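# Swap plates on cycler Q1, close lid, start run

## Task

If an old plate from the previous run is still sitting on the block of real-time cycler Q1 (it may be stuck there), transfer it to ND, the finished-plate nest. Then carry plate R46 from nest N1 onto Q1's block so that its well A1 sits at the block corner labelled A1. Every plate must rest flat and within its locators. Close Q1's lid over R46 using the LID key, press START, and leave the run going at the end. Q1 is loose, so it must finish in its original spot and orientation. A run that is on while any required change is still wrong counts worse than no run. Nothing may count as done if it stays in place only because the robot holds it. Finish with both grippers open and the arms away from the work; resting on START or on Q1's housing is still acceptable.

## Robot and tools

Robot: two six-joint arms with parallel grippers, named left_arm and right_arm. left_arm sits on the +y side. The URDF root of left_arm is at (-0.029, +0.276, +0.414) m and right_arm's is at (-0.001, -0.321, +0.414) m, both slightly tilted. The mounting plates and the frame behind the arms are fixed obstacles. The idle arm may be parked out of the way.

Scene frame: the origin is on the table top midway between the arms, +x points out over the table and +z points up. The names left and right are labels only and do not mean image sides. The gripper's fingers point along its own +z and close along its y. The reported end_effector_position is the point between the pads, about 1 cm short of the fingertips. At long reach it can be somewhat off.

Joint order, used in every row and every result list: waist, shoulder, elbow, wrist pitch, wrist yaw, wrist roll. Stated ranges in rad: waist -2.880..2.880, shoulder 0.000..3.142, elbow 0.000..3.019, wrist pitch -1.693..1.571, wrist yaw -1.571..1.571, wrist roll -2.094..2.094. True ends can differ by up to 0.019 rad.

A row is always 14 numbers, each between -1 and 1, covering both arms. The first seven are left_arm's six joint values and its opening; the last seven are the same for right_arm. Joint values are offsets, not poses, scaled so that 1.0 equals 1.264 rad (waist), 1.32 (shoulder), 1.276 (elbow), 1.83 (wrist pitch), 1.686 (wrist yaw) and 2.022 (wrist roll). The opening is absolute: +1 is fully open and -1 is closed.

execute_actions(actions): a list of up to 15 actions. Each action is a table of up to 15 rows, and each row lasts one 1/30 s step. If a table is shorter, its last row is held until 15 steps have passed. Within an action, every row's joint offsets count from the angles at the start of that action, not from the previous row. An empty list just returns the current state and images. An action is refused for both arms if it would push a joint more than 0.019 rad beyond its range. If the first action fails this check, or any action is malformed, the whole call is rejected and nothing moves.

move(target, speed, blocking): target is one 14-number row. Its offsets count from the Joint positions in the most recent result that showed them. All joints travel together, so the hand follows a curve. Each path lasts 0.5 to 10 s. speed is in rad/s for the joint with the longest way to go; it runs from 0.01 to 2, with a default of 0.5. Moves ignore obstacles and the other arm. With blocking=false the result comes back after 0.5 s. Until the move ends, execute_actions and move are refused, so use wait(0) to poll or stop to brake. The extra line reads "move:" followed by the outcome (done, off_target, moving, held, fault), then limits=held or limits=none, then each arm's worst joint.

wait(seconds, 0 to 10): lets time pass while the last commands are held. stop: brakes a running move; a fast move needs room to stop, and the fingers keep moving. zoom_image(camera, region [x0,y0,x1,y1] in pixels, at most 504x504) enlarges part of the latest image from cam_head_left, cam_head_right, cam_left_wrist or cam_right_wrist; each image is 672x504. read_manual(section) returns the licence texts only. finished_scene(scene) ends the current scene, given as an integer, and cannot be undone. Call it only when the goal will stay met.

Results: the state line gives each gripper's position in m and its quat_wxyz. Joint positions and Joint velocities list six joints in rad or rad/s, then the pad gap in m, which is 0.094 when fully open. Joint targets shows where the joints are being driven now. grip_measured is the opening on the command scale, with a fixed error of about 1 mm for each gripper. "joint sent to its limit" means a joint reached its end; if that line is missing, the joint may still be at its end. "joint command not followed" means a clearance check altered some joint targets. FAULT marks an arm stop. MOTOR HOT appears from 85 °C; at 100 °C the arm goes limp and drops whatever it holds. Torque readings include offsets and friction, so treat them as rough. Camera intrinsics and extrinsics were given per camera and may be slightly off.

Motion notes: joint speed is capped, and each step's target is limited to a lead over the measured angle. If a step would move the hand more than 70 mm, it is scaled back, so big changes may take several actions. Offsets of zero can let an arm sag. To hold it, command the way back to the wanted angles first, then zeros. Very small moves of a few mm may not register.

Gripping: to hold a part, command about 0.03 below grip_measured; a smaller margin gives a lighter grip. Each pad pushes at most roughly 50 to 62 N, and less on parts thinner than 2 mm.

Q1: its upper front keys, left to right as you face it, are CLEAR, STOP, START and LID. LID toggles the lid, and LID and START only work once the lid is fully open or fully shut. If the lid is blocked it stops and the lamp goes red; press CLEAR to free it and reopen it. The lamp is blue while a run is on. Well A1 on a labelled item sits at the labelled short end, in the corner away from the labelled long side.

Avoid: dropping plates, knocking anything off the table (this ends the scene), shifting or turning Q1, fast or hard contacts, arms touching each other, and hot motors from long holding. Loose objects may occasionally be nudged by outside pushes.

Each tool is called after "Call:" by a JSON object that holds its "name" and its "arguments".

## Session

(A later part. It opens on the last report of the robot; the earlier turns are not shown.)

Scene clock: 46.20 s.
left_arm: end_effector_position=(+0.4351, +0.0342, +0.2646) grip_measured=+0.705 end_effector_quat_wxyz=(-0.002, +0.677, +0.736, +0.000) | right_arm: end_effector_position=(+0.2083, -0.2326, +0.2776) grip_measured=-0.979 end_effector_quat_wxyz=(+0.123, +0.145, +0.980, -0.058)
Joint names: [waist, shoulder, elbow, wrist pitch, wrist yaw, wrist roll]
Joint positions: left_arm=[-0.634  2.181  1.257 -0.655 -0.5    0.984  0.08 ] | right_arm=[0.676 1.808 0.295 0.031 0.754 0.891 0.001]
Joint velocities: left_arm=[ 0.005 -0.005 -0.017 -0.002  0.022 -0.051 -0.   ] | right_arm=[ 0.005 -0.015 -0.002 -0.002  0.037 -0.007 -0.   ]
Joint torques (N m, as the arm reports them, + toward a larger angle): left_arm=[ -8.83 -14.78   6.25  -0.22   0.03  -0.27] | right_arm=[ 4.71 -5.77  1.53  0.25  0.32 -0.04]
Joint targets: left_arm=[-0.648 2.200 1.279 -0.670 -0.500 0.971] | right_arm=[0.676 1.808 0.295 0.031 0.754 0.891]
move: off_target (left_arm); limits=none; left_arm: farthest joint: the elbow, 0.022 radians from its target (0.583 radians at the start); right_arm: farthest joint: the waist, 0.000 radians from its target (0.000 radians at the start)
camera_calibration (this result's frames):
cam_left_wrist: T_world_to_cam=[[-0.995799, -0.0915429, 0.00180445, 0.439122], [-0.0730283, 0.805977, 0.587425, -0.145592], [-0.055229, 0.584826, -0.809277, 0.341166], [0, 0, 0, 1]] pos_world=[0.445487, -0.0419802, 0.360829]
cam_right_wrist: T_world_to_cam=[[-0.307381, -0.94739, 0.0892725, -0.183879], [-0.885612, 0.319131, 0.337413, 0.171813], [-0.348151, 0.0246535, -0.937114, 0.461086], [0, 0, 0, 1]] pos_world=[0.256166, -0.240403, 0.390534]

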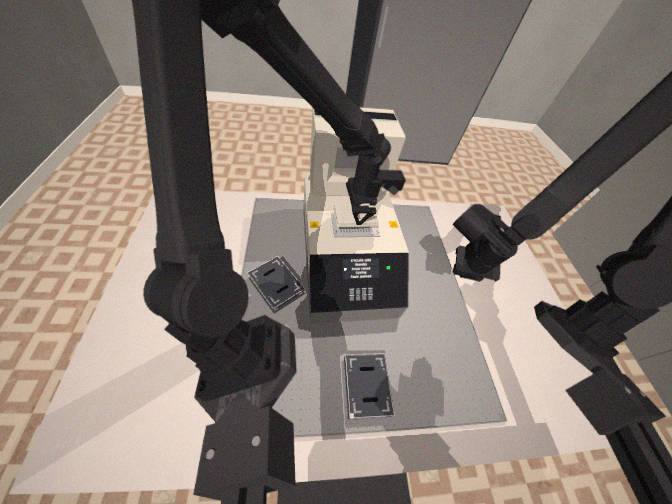

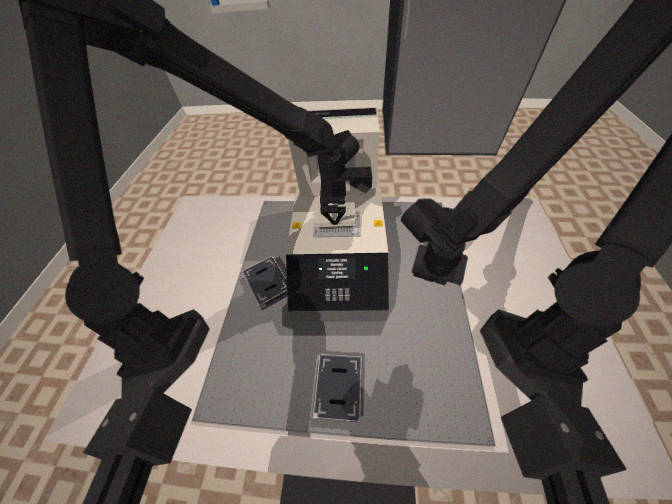

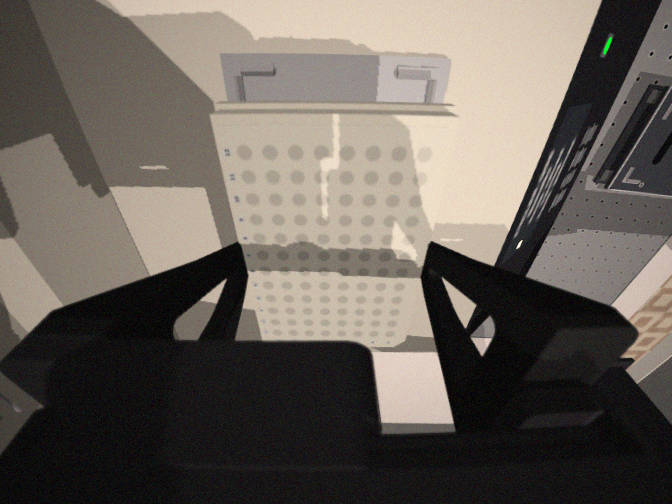

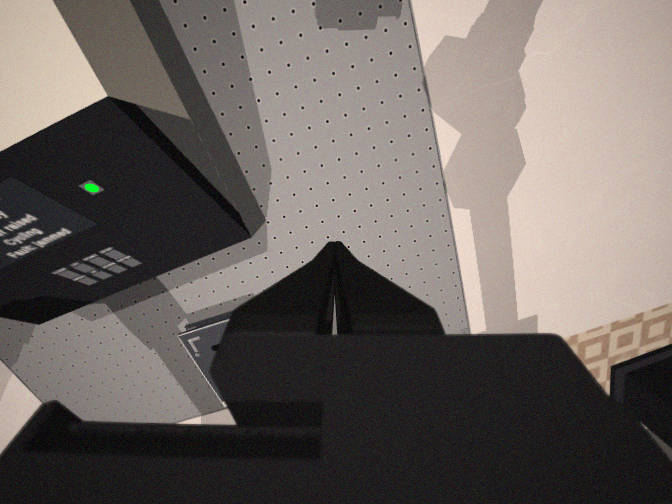

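Call:
{"name": "execute_actions", "arguments": {"actions": [[[0.002,0.01613,0.02233,0.005,0.00125,0.004,0.668,0,0,0,0,0,0,-1],[0.00599,0.01856,0.02287,0.01237,0.00131,0.00787,0.668,0,0,0,0,0,0,-1],[0.00693,0.02169,0.02357,0.01468,0.00139,0.00895,0.668,0,0,0,0,0,0,-1],[0.00796,0.02517,0.02435,0.01725,0.00148,0.01016,0.668,0,0,0,0,0,0,-1],[0.0091,0.02899,0.0252,0.02008,0.00158,0.01148,0.668,0,0,0,0,0,0,-1],[0.01024,0.03282,0.02605,0.0229,0.00168,0.0128,0.668,0,0,0,0,0,0,-1],[0.01138,0.03664,0.02691,0.02573,0.00178,0.01412,0.668,0,0,0,0,0,0,-1],[0.01242,0.04012,0.02768,0.02829,0.00187,0.01532,0.668,0,0,0,0,0,0,-1],[0.01335,0.04325,0.02838,0.0306,0.00195,0.01641,0.668,0,0,0,0,0,0,-1],[0.01418,0.04603,0.029,0.03266,0.00202,0.01737,0.668,0,0,0,0,0,0,-1],[0.0147,0.04777,0.02939,0.03394,0.00206,0.01797,0.668,0,0,0,0,0,0,-1],[0.01511,0.04916,0.0297,0.03497,0.0021,0.01845,0.668,0,0,0,0,0,0,-1]]]}}

Call:
{"name": "wait", "arguments": {"seconds": 0.3}}

Scene clock: 48.90 s.
left_arm: end_effector_position=(+0.4278, +0.0309, +0.2386) grip_measured=+0.705 end_effector_quat_wxyz=(-0.008, +0.682, +0.732, -0.002) | right_arm: end_effector_position=(+0.2083, -0.2326, +0.2776) grip_measured=-0.979 end_effector_quat_wxyz=(+0.123, +0.145, +0.980, -0.058)
Joint names: [waist, shoulder, elbow, wrist pitch, wrist yaw, wrist roll]
Joint positions: left_arm=[-0.62   2.232  1.257 -0.609 -0.499  1.005  0.08 ] | right_arm=[0.676 1.808 0.295 0.031 0.754 0.891 0.001]
Joint velocities: left_arm=[ 0.024  0.073 -0.012 -0.017  0.007  0.051 -0.001] | right_arm=[-0.005 -0.005  0.022  0.007 -0.037  0.007  0.001]
Joint torques (N m, as the arm reports them, + toward a larger angle): left_arm=[ -7.45 -15.66   7.06   0.93   0.17  -0.07] | right_arm=[ 4.75 -5.8   1.53  0.23  0.32 -0.04]
Joint targets: left_arm=[-0.615 2.246 1.295 -0.591 -0.496 1.021] | right_arm=[0.676 1.808 0.295 0.031 0.754 0.891]
camera_calibration (this result's frames):
cam_left_wrist: T_world_to_cam=[[-0.996794, -0.079081, 0.0121866, 0.42917], [-0.0565489, 0.804001, 0.591933, -0.136255], [-0.0566087, 0.589346, -0.805895, 0.321285], [0, 0, 0, 1]] pos_world=[0.438276, -0.0458601, 0.334345]
cam_right_wrist: T_world_to_cam=[[-0.307381, -0.94739, 0.0892725, -0.183879], [-0.885612, 0.319131, 0.337413, 0.171813], [-0.348151, 0.0246535, -0.937114, 0.461086], [0, 0, 0, 1]] pos_world=[0.256166, -0.240403, 0.390534]

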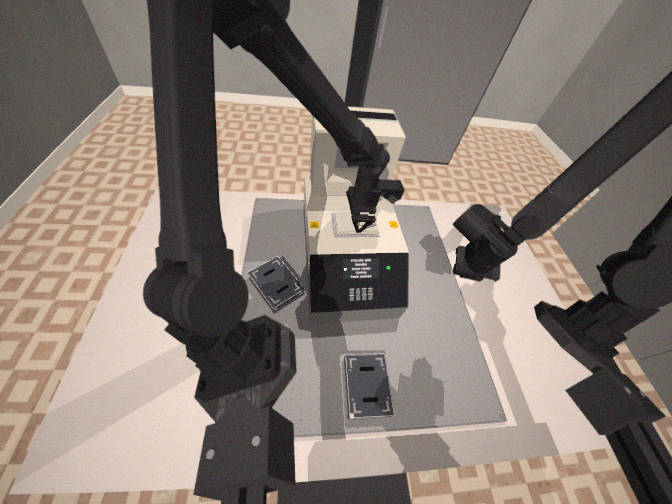

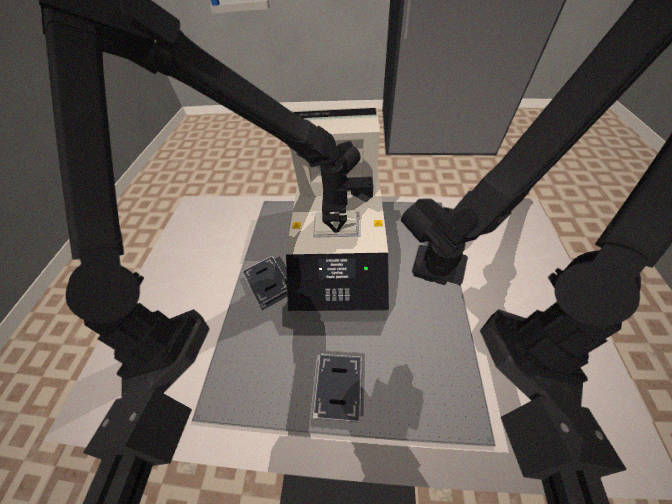

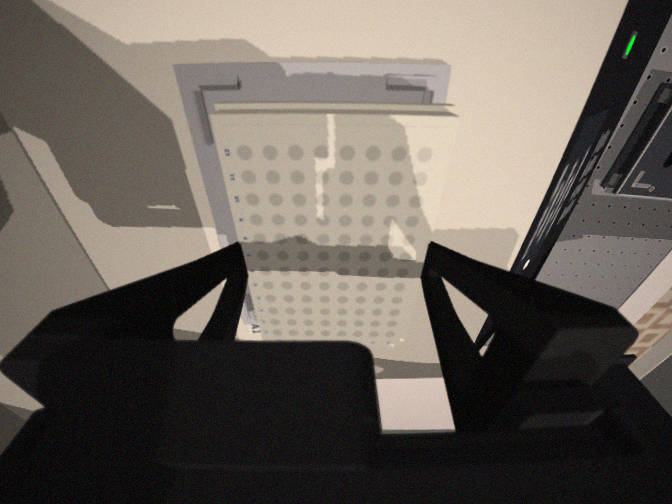

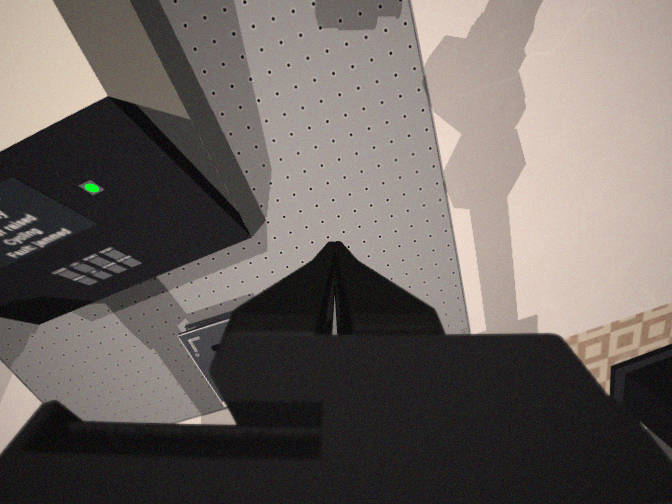

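Scene clock: 49.20 s.
left_arm: end_effector_position=(+0.4280, +0.0306, +0.2374) grip_measured=+0.705 end_effector_quat_wxyz=(-0.008, +0.683, +0.731, -0.002) | right_arm: end_effector_position=(+0.2083, -0.2326, +0.2776) grip_measured=-0.979 end_effector_quat_wxyz=(+0.123, +0.145, +0.980, -0.058)
Joint names: [waist, shoulder, elbow, wrist pitch, wrist yaw, wrist roll]
Joint positions: left_arm=[-0.62   2.235  1.258 -0.607 -0.499  1.008  0.08 ] | right_arm=[0.676 1.808 0.295 0.031 0.754 0.891 0.001]
Joint velocities: left_arm=[-0.005 -0.024 -0.017 -0.022  0.007 -0.037 -0.   ] | right_arm=[-0.005 -0.015 -0.002  0.007  0.007  0.037  0.002]
Joint torques (N m, as the arm reports them, + toward a larger angle): left_arm=[ -7.39 -15.55   6.92   0.93   0.17  -0.04] | right_arm=[ 4.74 -5.77  1.53  0.24  0.32 -0.04]
Joint targets: left_arm=[-0.615 2.246 1.295 -0.591 -0.496 1.021] | right_arm=[0.676 1.808 0.295 0.031 0.754 0.891]
wait: 0.30 s; no rest
camera_calibration (this result's frames):
cam_left_wrist: T_world_to_cam=[[-0.996983, -0.0766881, 0.0119583, 0.429412], [-0.0547647, 0.804244, 0.59177, -0.136054], [-0.0549991, 0.58933, -0.806018, 0.319884], [0, 0, 0, 1]] pos_world=[0.438259, -0.0461658, 0.33321]
cam_right_wrist: T_world_to_cam=[[-0.307381, -0.94739, 0.0892725, -0.183879], [-0.885612, 0.319131, 0.337413, 0.171813], [-0.348151, 0.0246535, -0.937114, 0.461086], [0, 0, 0, 1]] pos_world=[0.256166, -0.240403, 0.390534]

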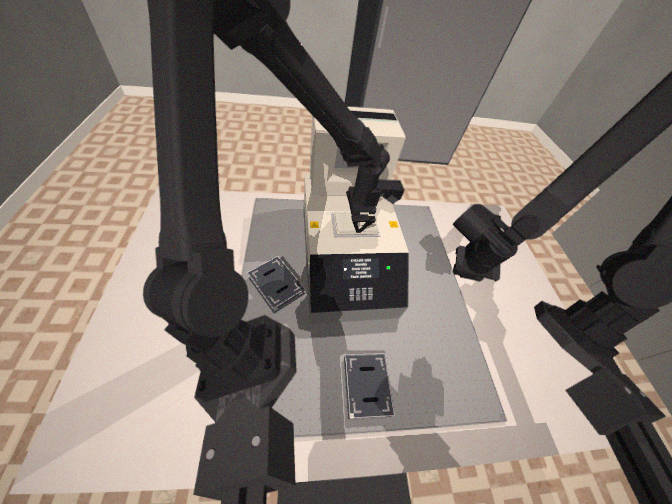

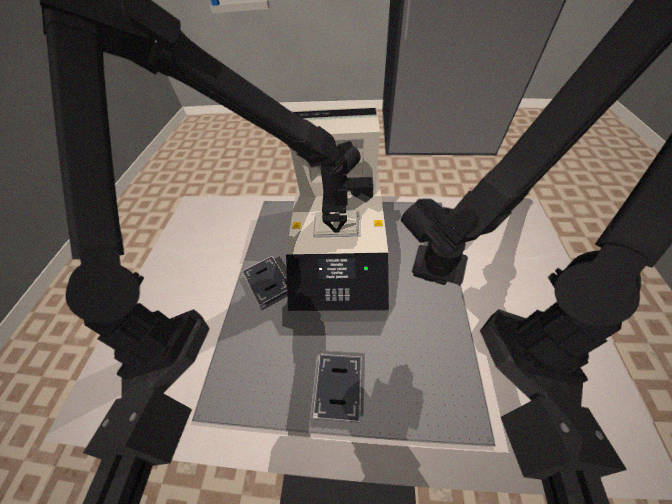

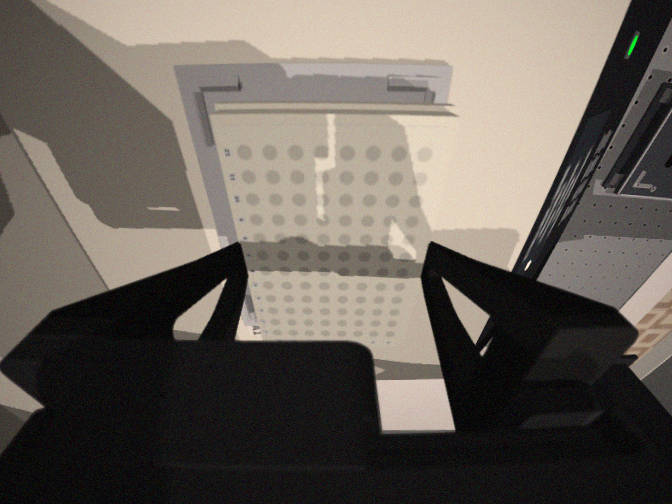

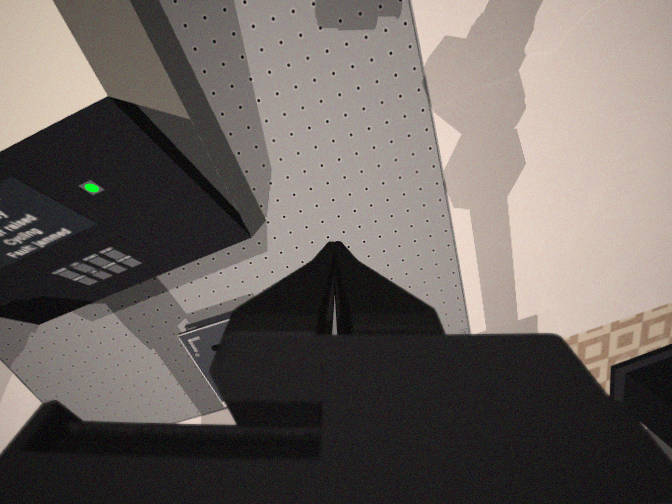

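Call:
{"name": "execute_actions", "arguments": {"actions": []}}

Call:
{"name": "zoom_image", "arguments": {"camera": "cam_left_wrist", "region": [160, 50, 300, 140]}}

Call:
{"name": "zoom_image", "arguments": {"camera": "cam_left_wrist", "region": [340, 50, 480, 140]}}

Scene clock: 49.43 s.
left_arm: end_effector_position=(+0.4280, +0.0306, +0.2374) grip_measured=+0.705 end_effector_quat_wxyz=(-0.008, +0.683, +0.731, -0.002) | right_arm: end_effector_position=(+0.2083, -0.2326, +0.2776) grip_measured=-0.979 end_effector_quat_wxyz=(+0.123, +0.145, +0.980, -0.058)
Joint names: [waist, shoulder, elbow, wrist pitch, wrist yaw, wrist roll]
Joint positions: left_arm=[-0.62   2.235  1.258 -0.607 -0.499  1.009  0.08 ] | right_arm=[0.676 1.808 0.295 0.031 0.754 0.891 0.001]
Joint velocities: left_arm=[-0.005 -0.015  0.002 -0.002 -0.081  0.037  0.   ] | right_arm=[ 0.005 -0.005  0.002 -0.012 -0.081 -0.037 -0.001]
Joint torques (N m, as the arm reports them, + toward a larger angle): left_arm=[ -7.64 -15.62   6.95   0.92   0.17  -0.06] | right_arm=[ 4.71 -5.79  1.54  0.24  0.32 -0.04]
Joint targets: left_arm=[-0.615 2.246 1.295 -0.591 -0.496 1.021] | right_arm=[0.676 1.808 0.295 0.031 0.754 0.891]
camera_calibration (this result's frames):
cam_left_wrist: T_world_to_cam=[[-0.997013, -0.0763078, 0.0119617, 0.429412], [-0.0544561, 0.804268, 0.591766, -0.136186], [-0.0547768, 0.589347, -0.806021, 0.319789], [0, 0, 0, 1]] pos_world=[0.43823, -0.0461692, 0.333211]
cam_right_wrist: T_world_to_cam=[[-0.307381, -0.94739, 0.0892725, -0.183879], [-0.885612, 0.319131, 0.337413, 0.171813], [-0.348151, 0.0246535, -0.937114, 0.461086], [0, 0, 0, 1]] pos_world=[0.256166, -0.240403, 0.390534]

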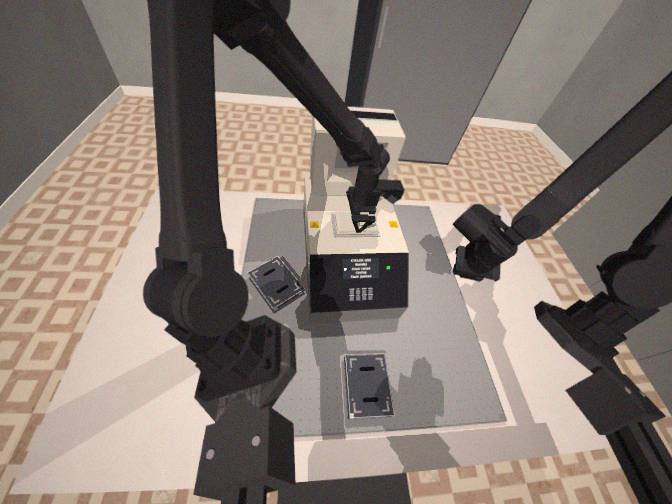

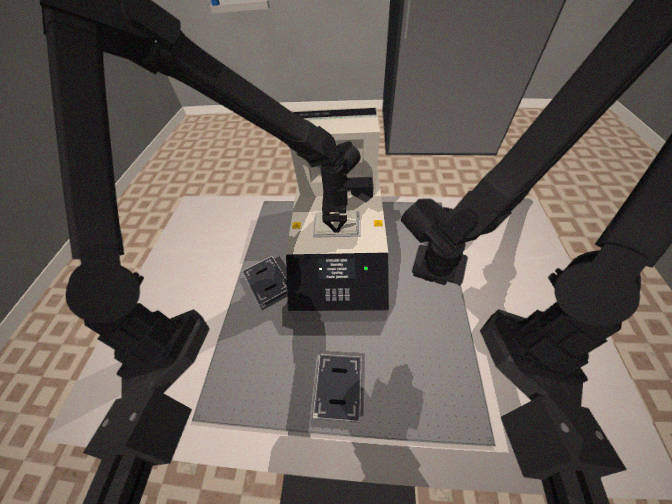

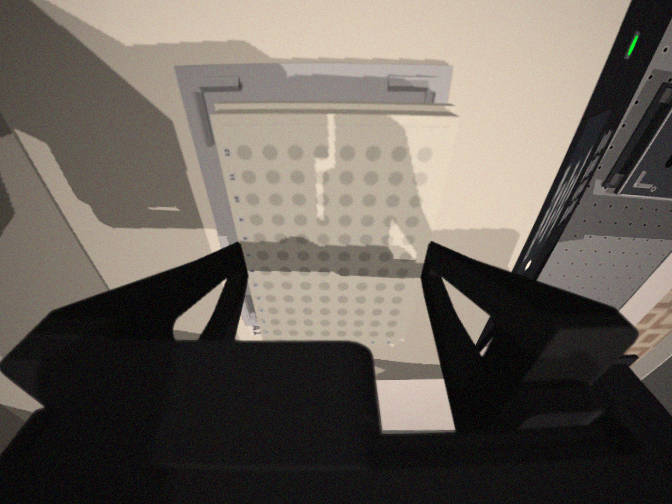

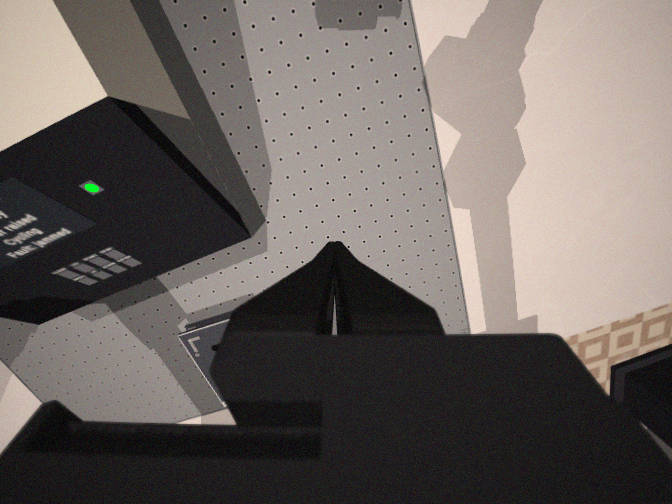

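Region (160, 50, 300, 140) of cam_left_wrist's 672x504 image, scaled by 3.600, with more detail than that image has; it fills the top 324 rows of this view, and the rest is white.

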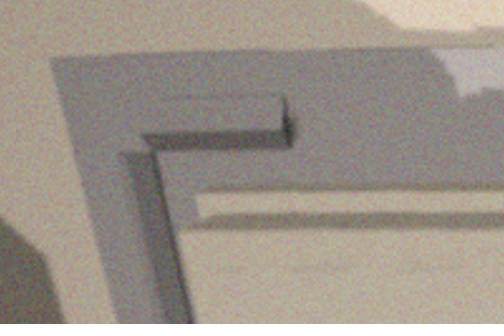

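Region (340, 50, 480, 140) of cam_left_wrist's 672x504 image, scaled by 3.600, with more detail than that image has; it fills the top 324 rows of this view, and the rest is white.

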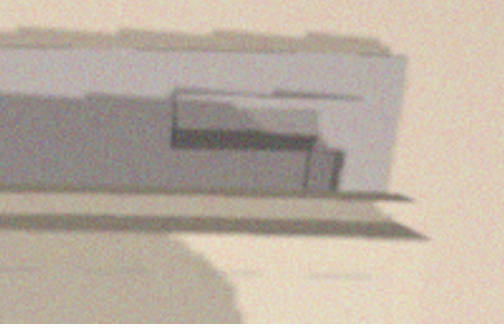

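Call:
{"name": "execute_actions", "arguments": {"actions": []}}

Scene clock: 50.17 s.
left_arm: end_effector_position=(+0.4280, +0.0306, +0.2374) grip_measured=+0.705 end_effector_quat_wxyz=(-0.008, +0.683, +0.731, -0.002) | right_arm: end_effector_position=(+0.2083, -0.2326, +0.2776) grip_measured=-0.979 end_effector_quat_wxyz=(+0.123, +0.145, +0.980, -0.058)
Joint names: [waist, shoulder, elbow, wrist pitch, wrist yaw, wrist roll]
Joint positions: left_arm=[-0.62   2.235  1.258 -0.607 -0.499  1.009  0.08 ] | right_arm=[0.676 1.808 0.295 0.031 0.754 0.891 0.001]
Joint velocities: left_arm=[-0.015 -0.015 -0.007 -0.002 -0.037  0.037 -0.001] | right_arm=[ 0.015 -0.005 -0.007  0.002  0.007 -0.095  0.002]
Joint torques (N m, as the arm reports them, + toward a larger angle): left_arm=[ -7.72 -15.61   6.99   0.93   0.17  -0.07] | right_arm=[ 4.71 -5.79  1.53  0.24  0.32 -0.03]
Joint targets: left_arm=[-0.615 2.246 1.295 -0.591 -0.496 1.021] | right_arm=[0.676 1.808 0.295 0.031 0.754 0.891]
camera_calibration (this result's frames):
cam_left_wrist: T_world_to_cam=[[-0.997013, -0.0763078, 0.0119617, 0.429412], [-0.0544561, 0.804268, 0.591766, -0.136186], [-0.0547768, 0.589347, -0.806021, 0.319789], [0, 0, 0, 1]] pos_world=[0.43823, -0.0461692, 0.333211]
cam_right_wrist: T_world_to_cam=[[-0.307381, -0.94739, 0.0892725, -0.183879], [-0.885612, 0.319131, 0.337413, 0.171813], [-0.348151, 0.0246535, -0.937114, 0.461086], [0, 0, 0, 1]] pos_world=[0.256166, -0.240403, 0.390534]

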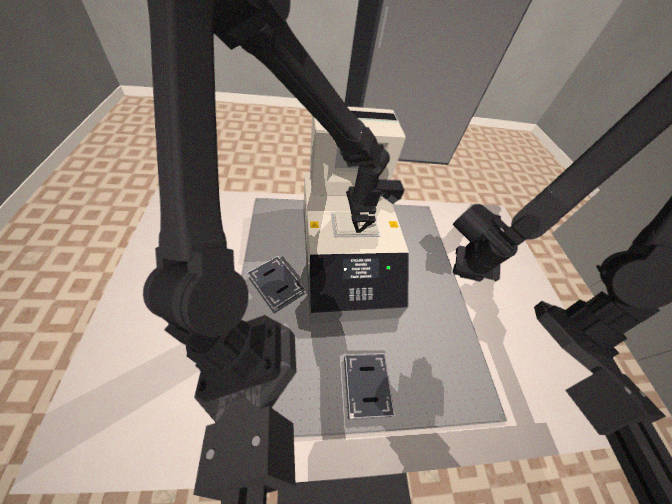

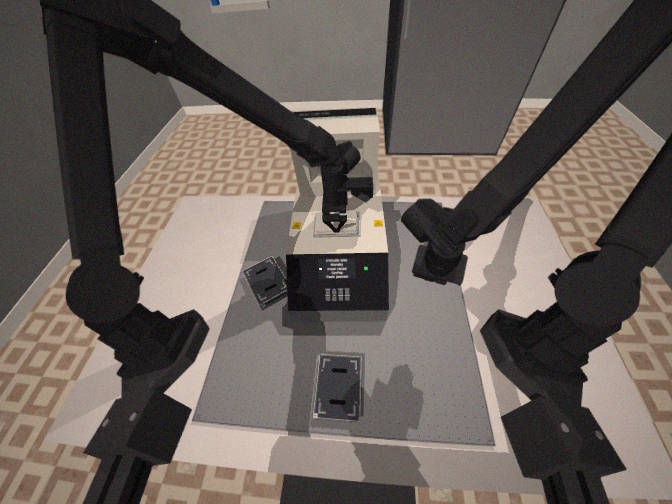

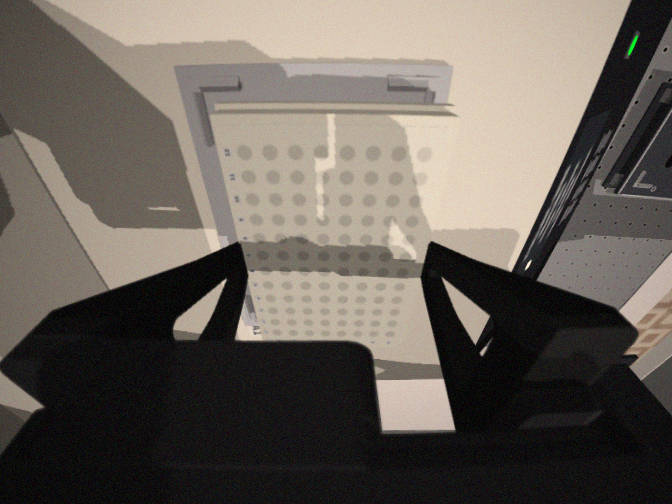

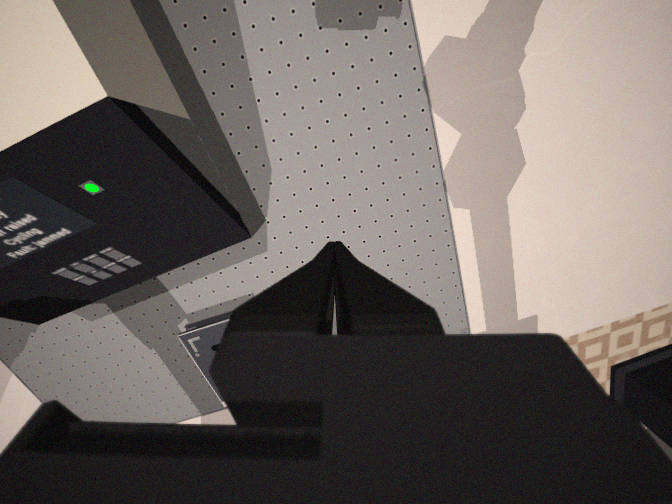

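Call:
{"name": "execute_actions", "arguments": {"actions": [[[0.001,-0.002,0.0295,0.004,0.001,0.003,0.668,0,0,0,0,0,0,-1],[0.001,-0.002,0.0305,0.004,0.001,0.003,0.668,0,0,0,0,0,0,-1],[0.001,-0.002,0.0318,0.004,0.001,0.003,0.668,0,0,0,0,0,0,-1],[0.001,-0.002,0.0331,0.004,0.001,0.003,0.668,0,0,0,0,0,0,-1],[0.001,-0.002,0.0344,0.004,0.001,0.003,0.668,0,0,0,0,0,0,-1],[0.001,-0.002,0.0357,0.004,0.001,0.003,0.668,0,0,0,0,0,0,-1],[0.001,-0.002,0.037,0.004,0.001,0.003,0.668,0,0,0,0,0,0,-1],[0.001,-0.002,0.0382,0.004,0.001,0.003,0.668,0,0,0,0,0,0,-1],[0.001,-0.002,0.0393,0.004,0.001,0.003,0.668,0,0,0,0,0,0,-1],[0.001,-0.002,0.0402,0.004,0.001,0.003,0.668,0,0,0,0,0,0,-1],[0.001,-0.002,0.0408,0.004,0.001,0.003,0.668,0,0,0,0,0,0,-1]]]}}

Call:
{"name": "wait", "arguments": {"seconds": 0.3}}

Scene clock: 51.13 s.
left_arm: end_effector_position=(+0.4368, +0.0279, +0.2406) grip_measured=+0.705 end_effector_quat_wxyz=(-0.000, +0.680, +0.733, +0.000) | right_arm: end_effector_position=(+0.2083, -0.2326, +0.2776) grip_measured=-0.979 end_effector_quat_wxyz=(+0.123, +0.145, +0.980, -0.058)
Joint names: [waist, shoulder, elbow, wrist pitch, wrist yaw, wrist roll]
Joint positions: left_arm=[-0.62   2.235  1.275 -0.607 -0.499  1.009  0.08 ] | right_arm=[0.676 1.808 0.295 0.031 0.754 0.891 0.001]
Joint velocities: left_arm=[-0.024 -0.005  0.002 -0.002  0.051 -0.051 -0.   ] | right_arm=[-0.005 -0.005  0.007  0.002 -0.007 -0.037 -0.   ]
Joint torques (N m, as the arm reports them, + toward a larger angle): left_arm=[ -8.08 -16.96   6.93   0.62   0.13  -0.12] | right_arm=[ 4.69 -5.78  1.54  0.24  0.32 -0.03]
Joint targets: left_arm=[-0.618 2.232 1.310 -0.600 -0.497 1.015] | right_arm=[0.676 1.808 0.295 0.031 0.754 0.891]
camera_calibration (this result's frames):
cam_left_wrist: T_world_to_cam=[[-0.996444, -0.0842614, -0.000482251, 0.440927], [-0.0685949, 0.807828, 0.585414, -0.127763], [-0.0489382, 0.583365, -0.810734, 0.323159], [0, 0, 0, 1]] pos_world=[0.44641, -0.0481565, 0.337003]
cam_right_wrist: T_world_to_cam=[[-0.307381, -0.94739, 0.0892725, -0.183879], [-0.885612, 0.319131, 0.337413, 0.171813], [-0.348151, 0.0246535, -0.937114, 0.461086], [0, 0, 0, 1]] pos_world=[0.256166, -0.240403, 0.390534]

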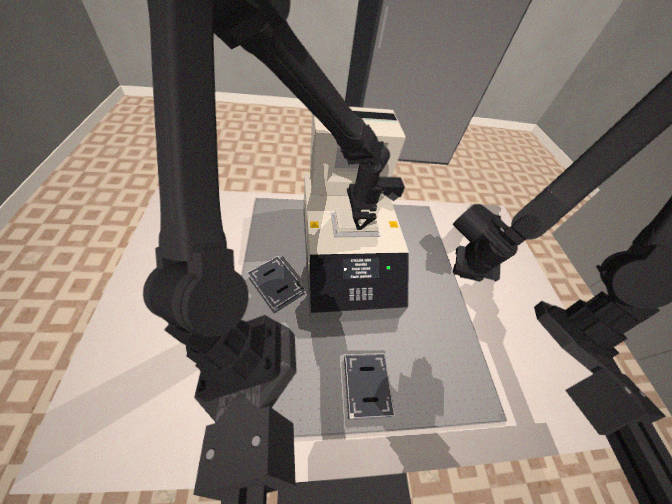

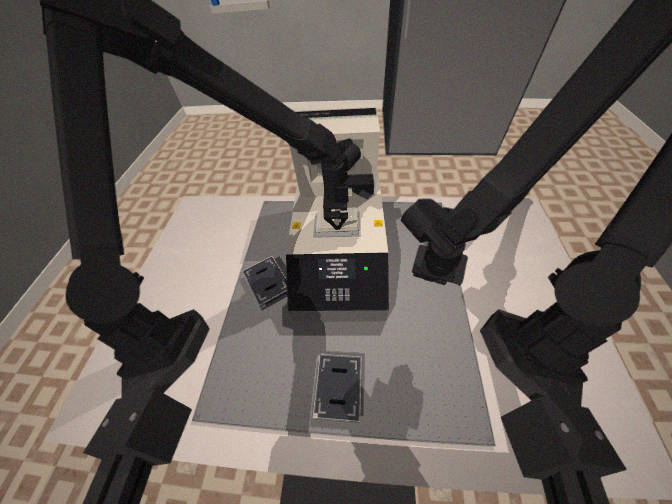

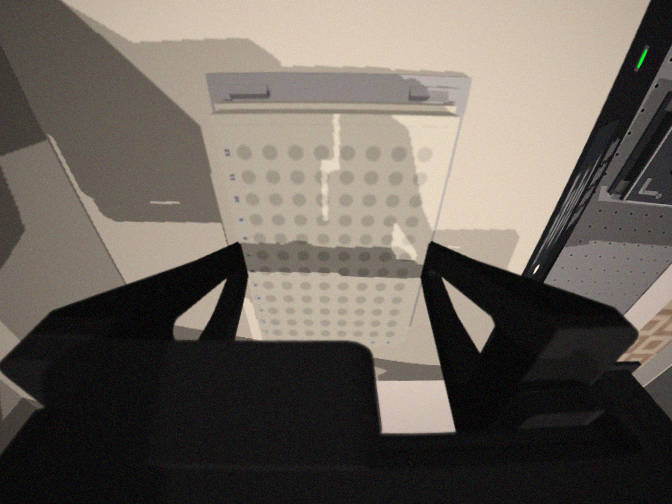

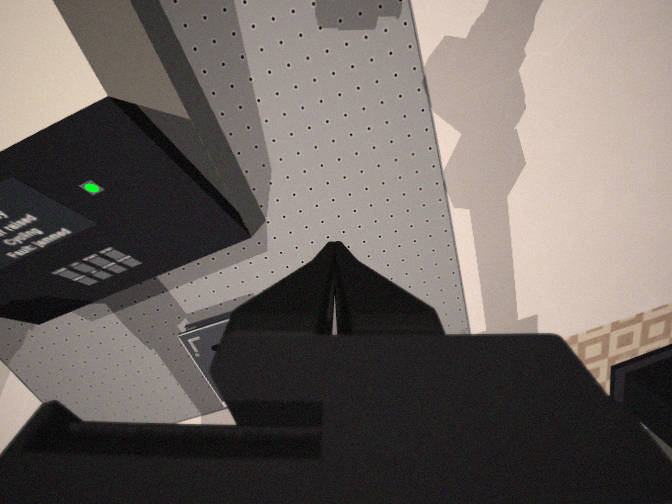

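Scene clock: 51.43 s.
left_arm: end_effector_position=(+0.4368, +0.0279, +0.2406) grip_measured=+0.705 end_effector_quat_wxyz=(-0.000, +0.680, +0.733, +0.000) | right_arm: end_effector_position=(+0.2083, -0.2326, +0.2776) grip_measured=-0.979 end_effector_quat_wxyz=(+0.123, +0.145, +0.980, -0.058)
Joint names: [waist, shoulder, elbow, wrist pitch, wrist yaw, wrist roll]
Joint positions: left_arm=[-0.62   2.235  1.275 -0.607 -0.499  1.009  0.08 ] | right_arm=[0.676 1.808 0.295 0.031 0.754 0.891 0.001]
Joint velocities: left_arm=[ 0.005  0.005 -0.017  0.017  0.022 -0.007 -0.   ] | right_arm=[ 0.005 -0.005 -0.012 -0.007 -0.051  0.007  0.001]
Joint torques (N m, as the arm reports them, + toward a larger angle): left_arm=[ -8.03 -16.92   6.95   0.64   0.12  -0.12] | right_arm=[ 4.68 -5.81  1.54  0.24  0.32 -0.03]
Joint targets: left_arm=[-0.618 2.232 1.310 -0.600 -0.497 1.015] | right_arm=[0.676 1.808 0.295 0.031 0.754 0.891]
wait: 0.30 s; at rest by 0.17 s
camera_calibration (this result's frames):
cam_left_wrist: T_world_to_cam=[[-0.996444, -0.0842614, -0.000482251, 0.440927], [-0.0685949, 0.807828, 0.585414, -0.127763], [-0.0489382, 0.583365, -0.810734, 0.323159], [0, 0, 0, 1]] pos_world=[0.44641, -0.0481565, 0.337003]
cam_right_wrist: T_world_to_cam=[[-0.307381, -0.94739, 0.0892725, -0.183879], [-0.885612, 0.319131, 0.337413, 0.171813], [-0.348151, 0.0246535, -0.937114, 0.461086], [0, 0, 0, 1]] pos_world=[0.256166, -0.240403, 0.390534]

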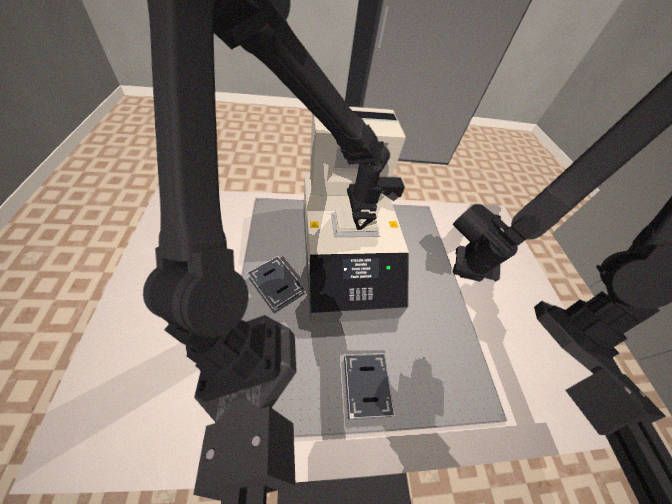

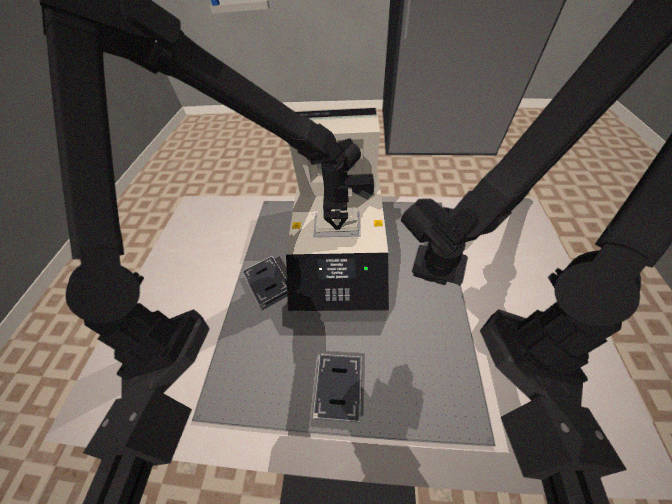

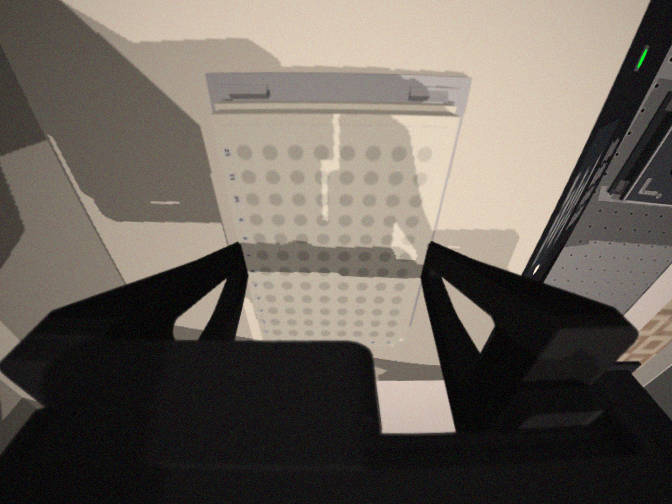

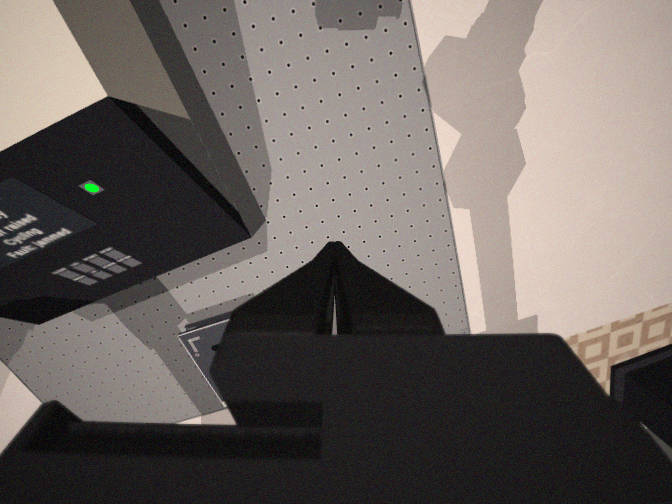

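Call:
{"name": "zoom_image", "arguments": {"camera": "cam_left_wrist", "region": [190, 60, 490, 140]}}

Region (190, 60, 490, 140) of cam_left_wrist's 672x504 image, scaled by 1.680, with more detail than that image has; it fills the top 134 rows of this view, and the rest is white.

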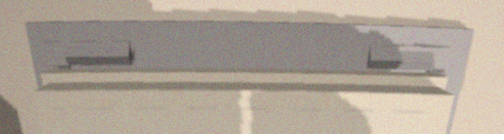

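Call:
{"name": "zoom_image", "arguments": {"camera": "cam_left_wrist", "region": [195, 65, 285, 125]}}

Call:
{"name": "zoom_image", "arguments": {"camera": "cam_left_wrist", "region": [395, 65, 485, 125]}}

Region (195, 65, 285, 125) of cam_left_wrist's 672x504 image, scaled by 5.600, with more detail than that image has.

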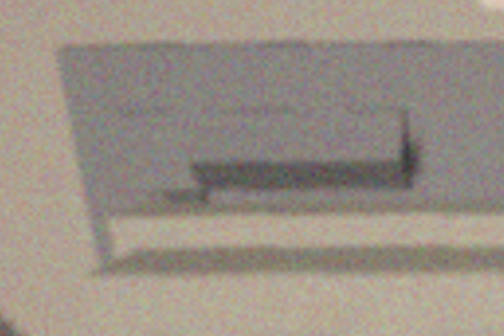

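Region (395, 65, 485, 125) of cam_left_wrist's 672x504 image, scaled by 5.600, with more detail than that image has.

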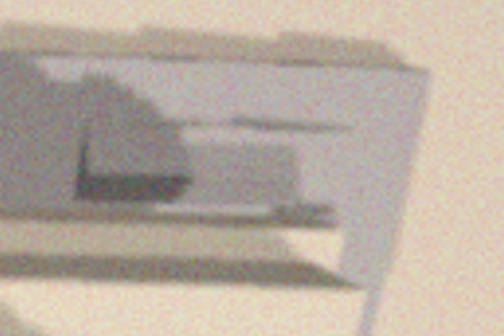

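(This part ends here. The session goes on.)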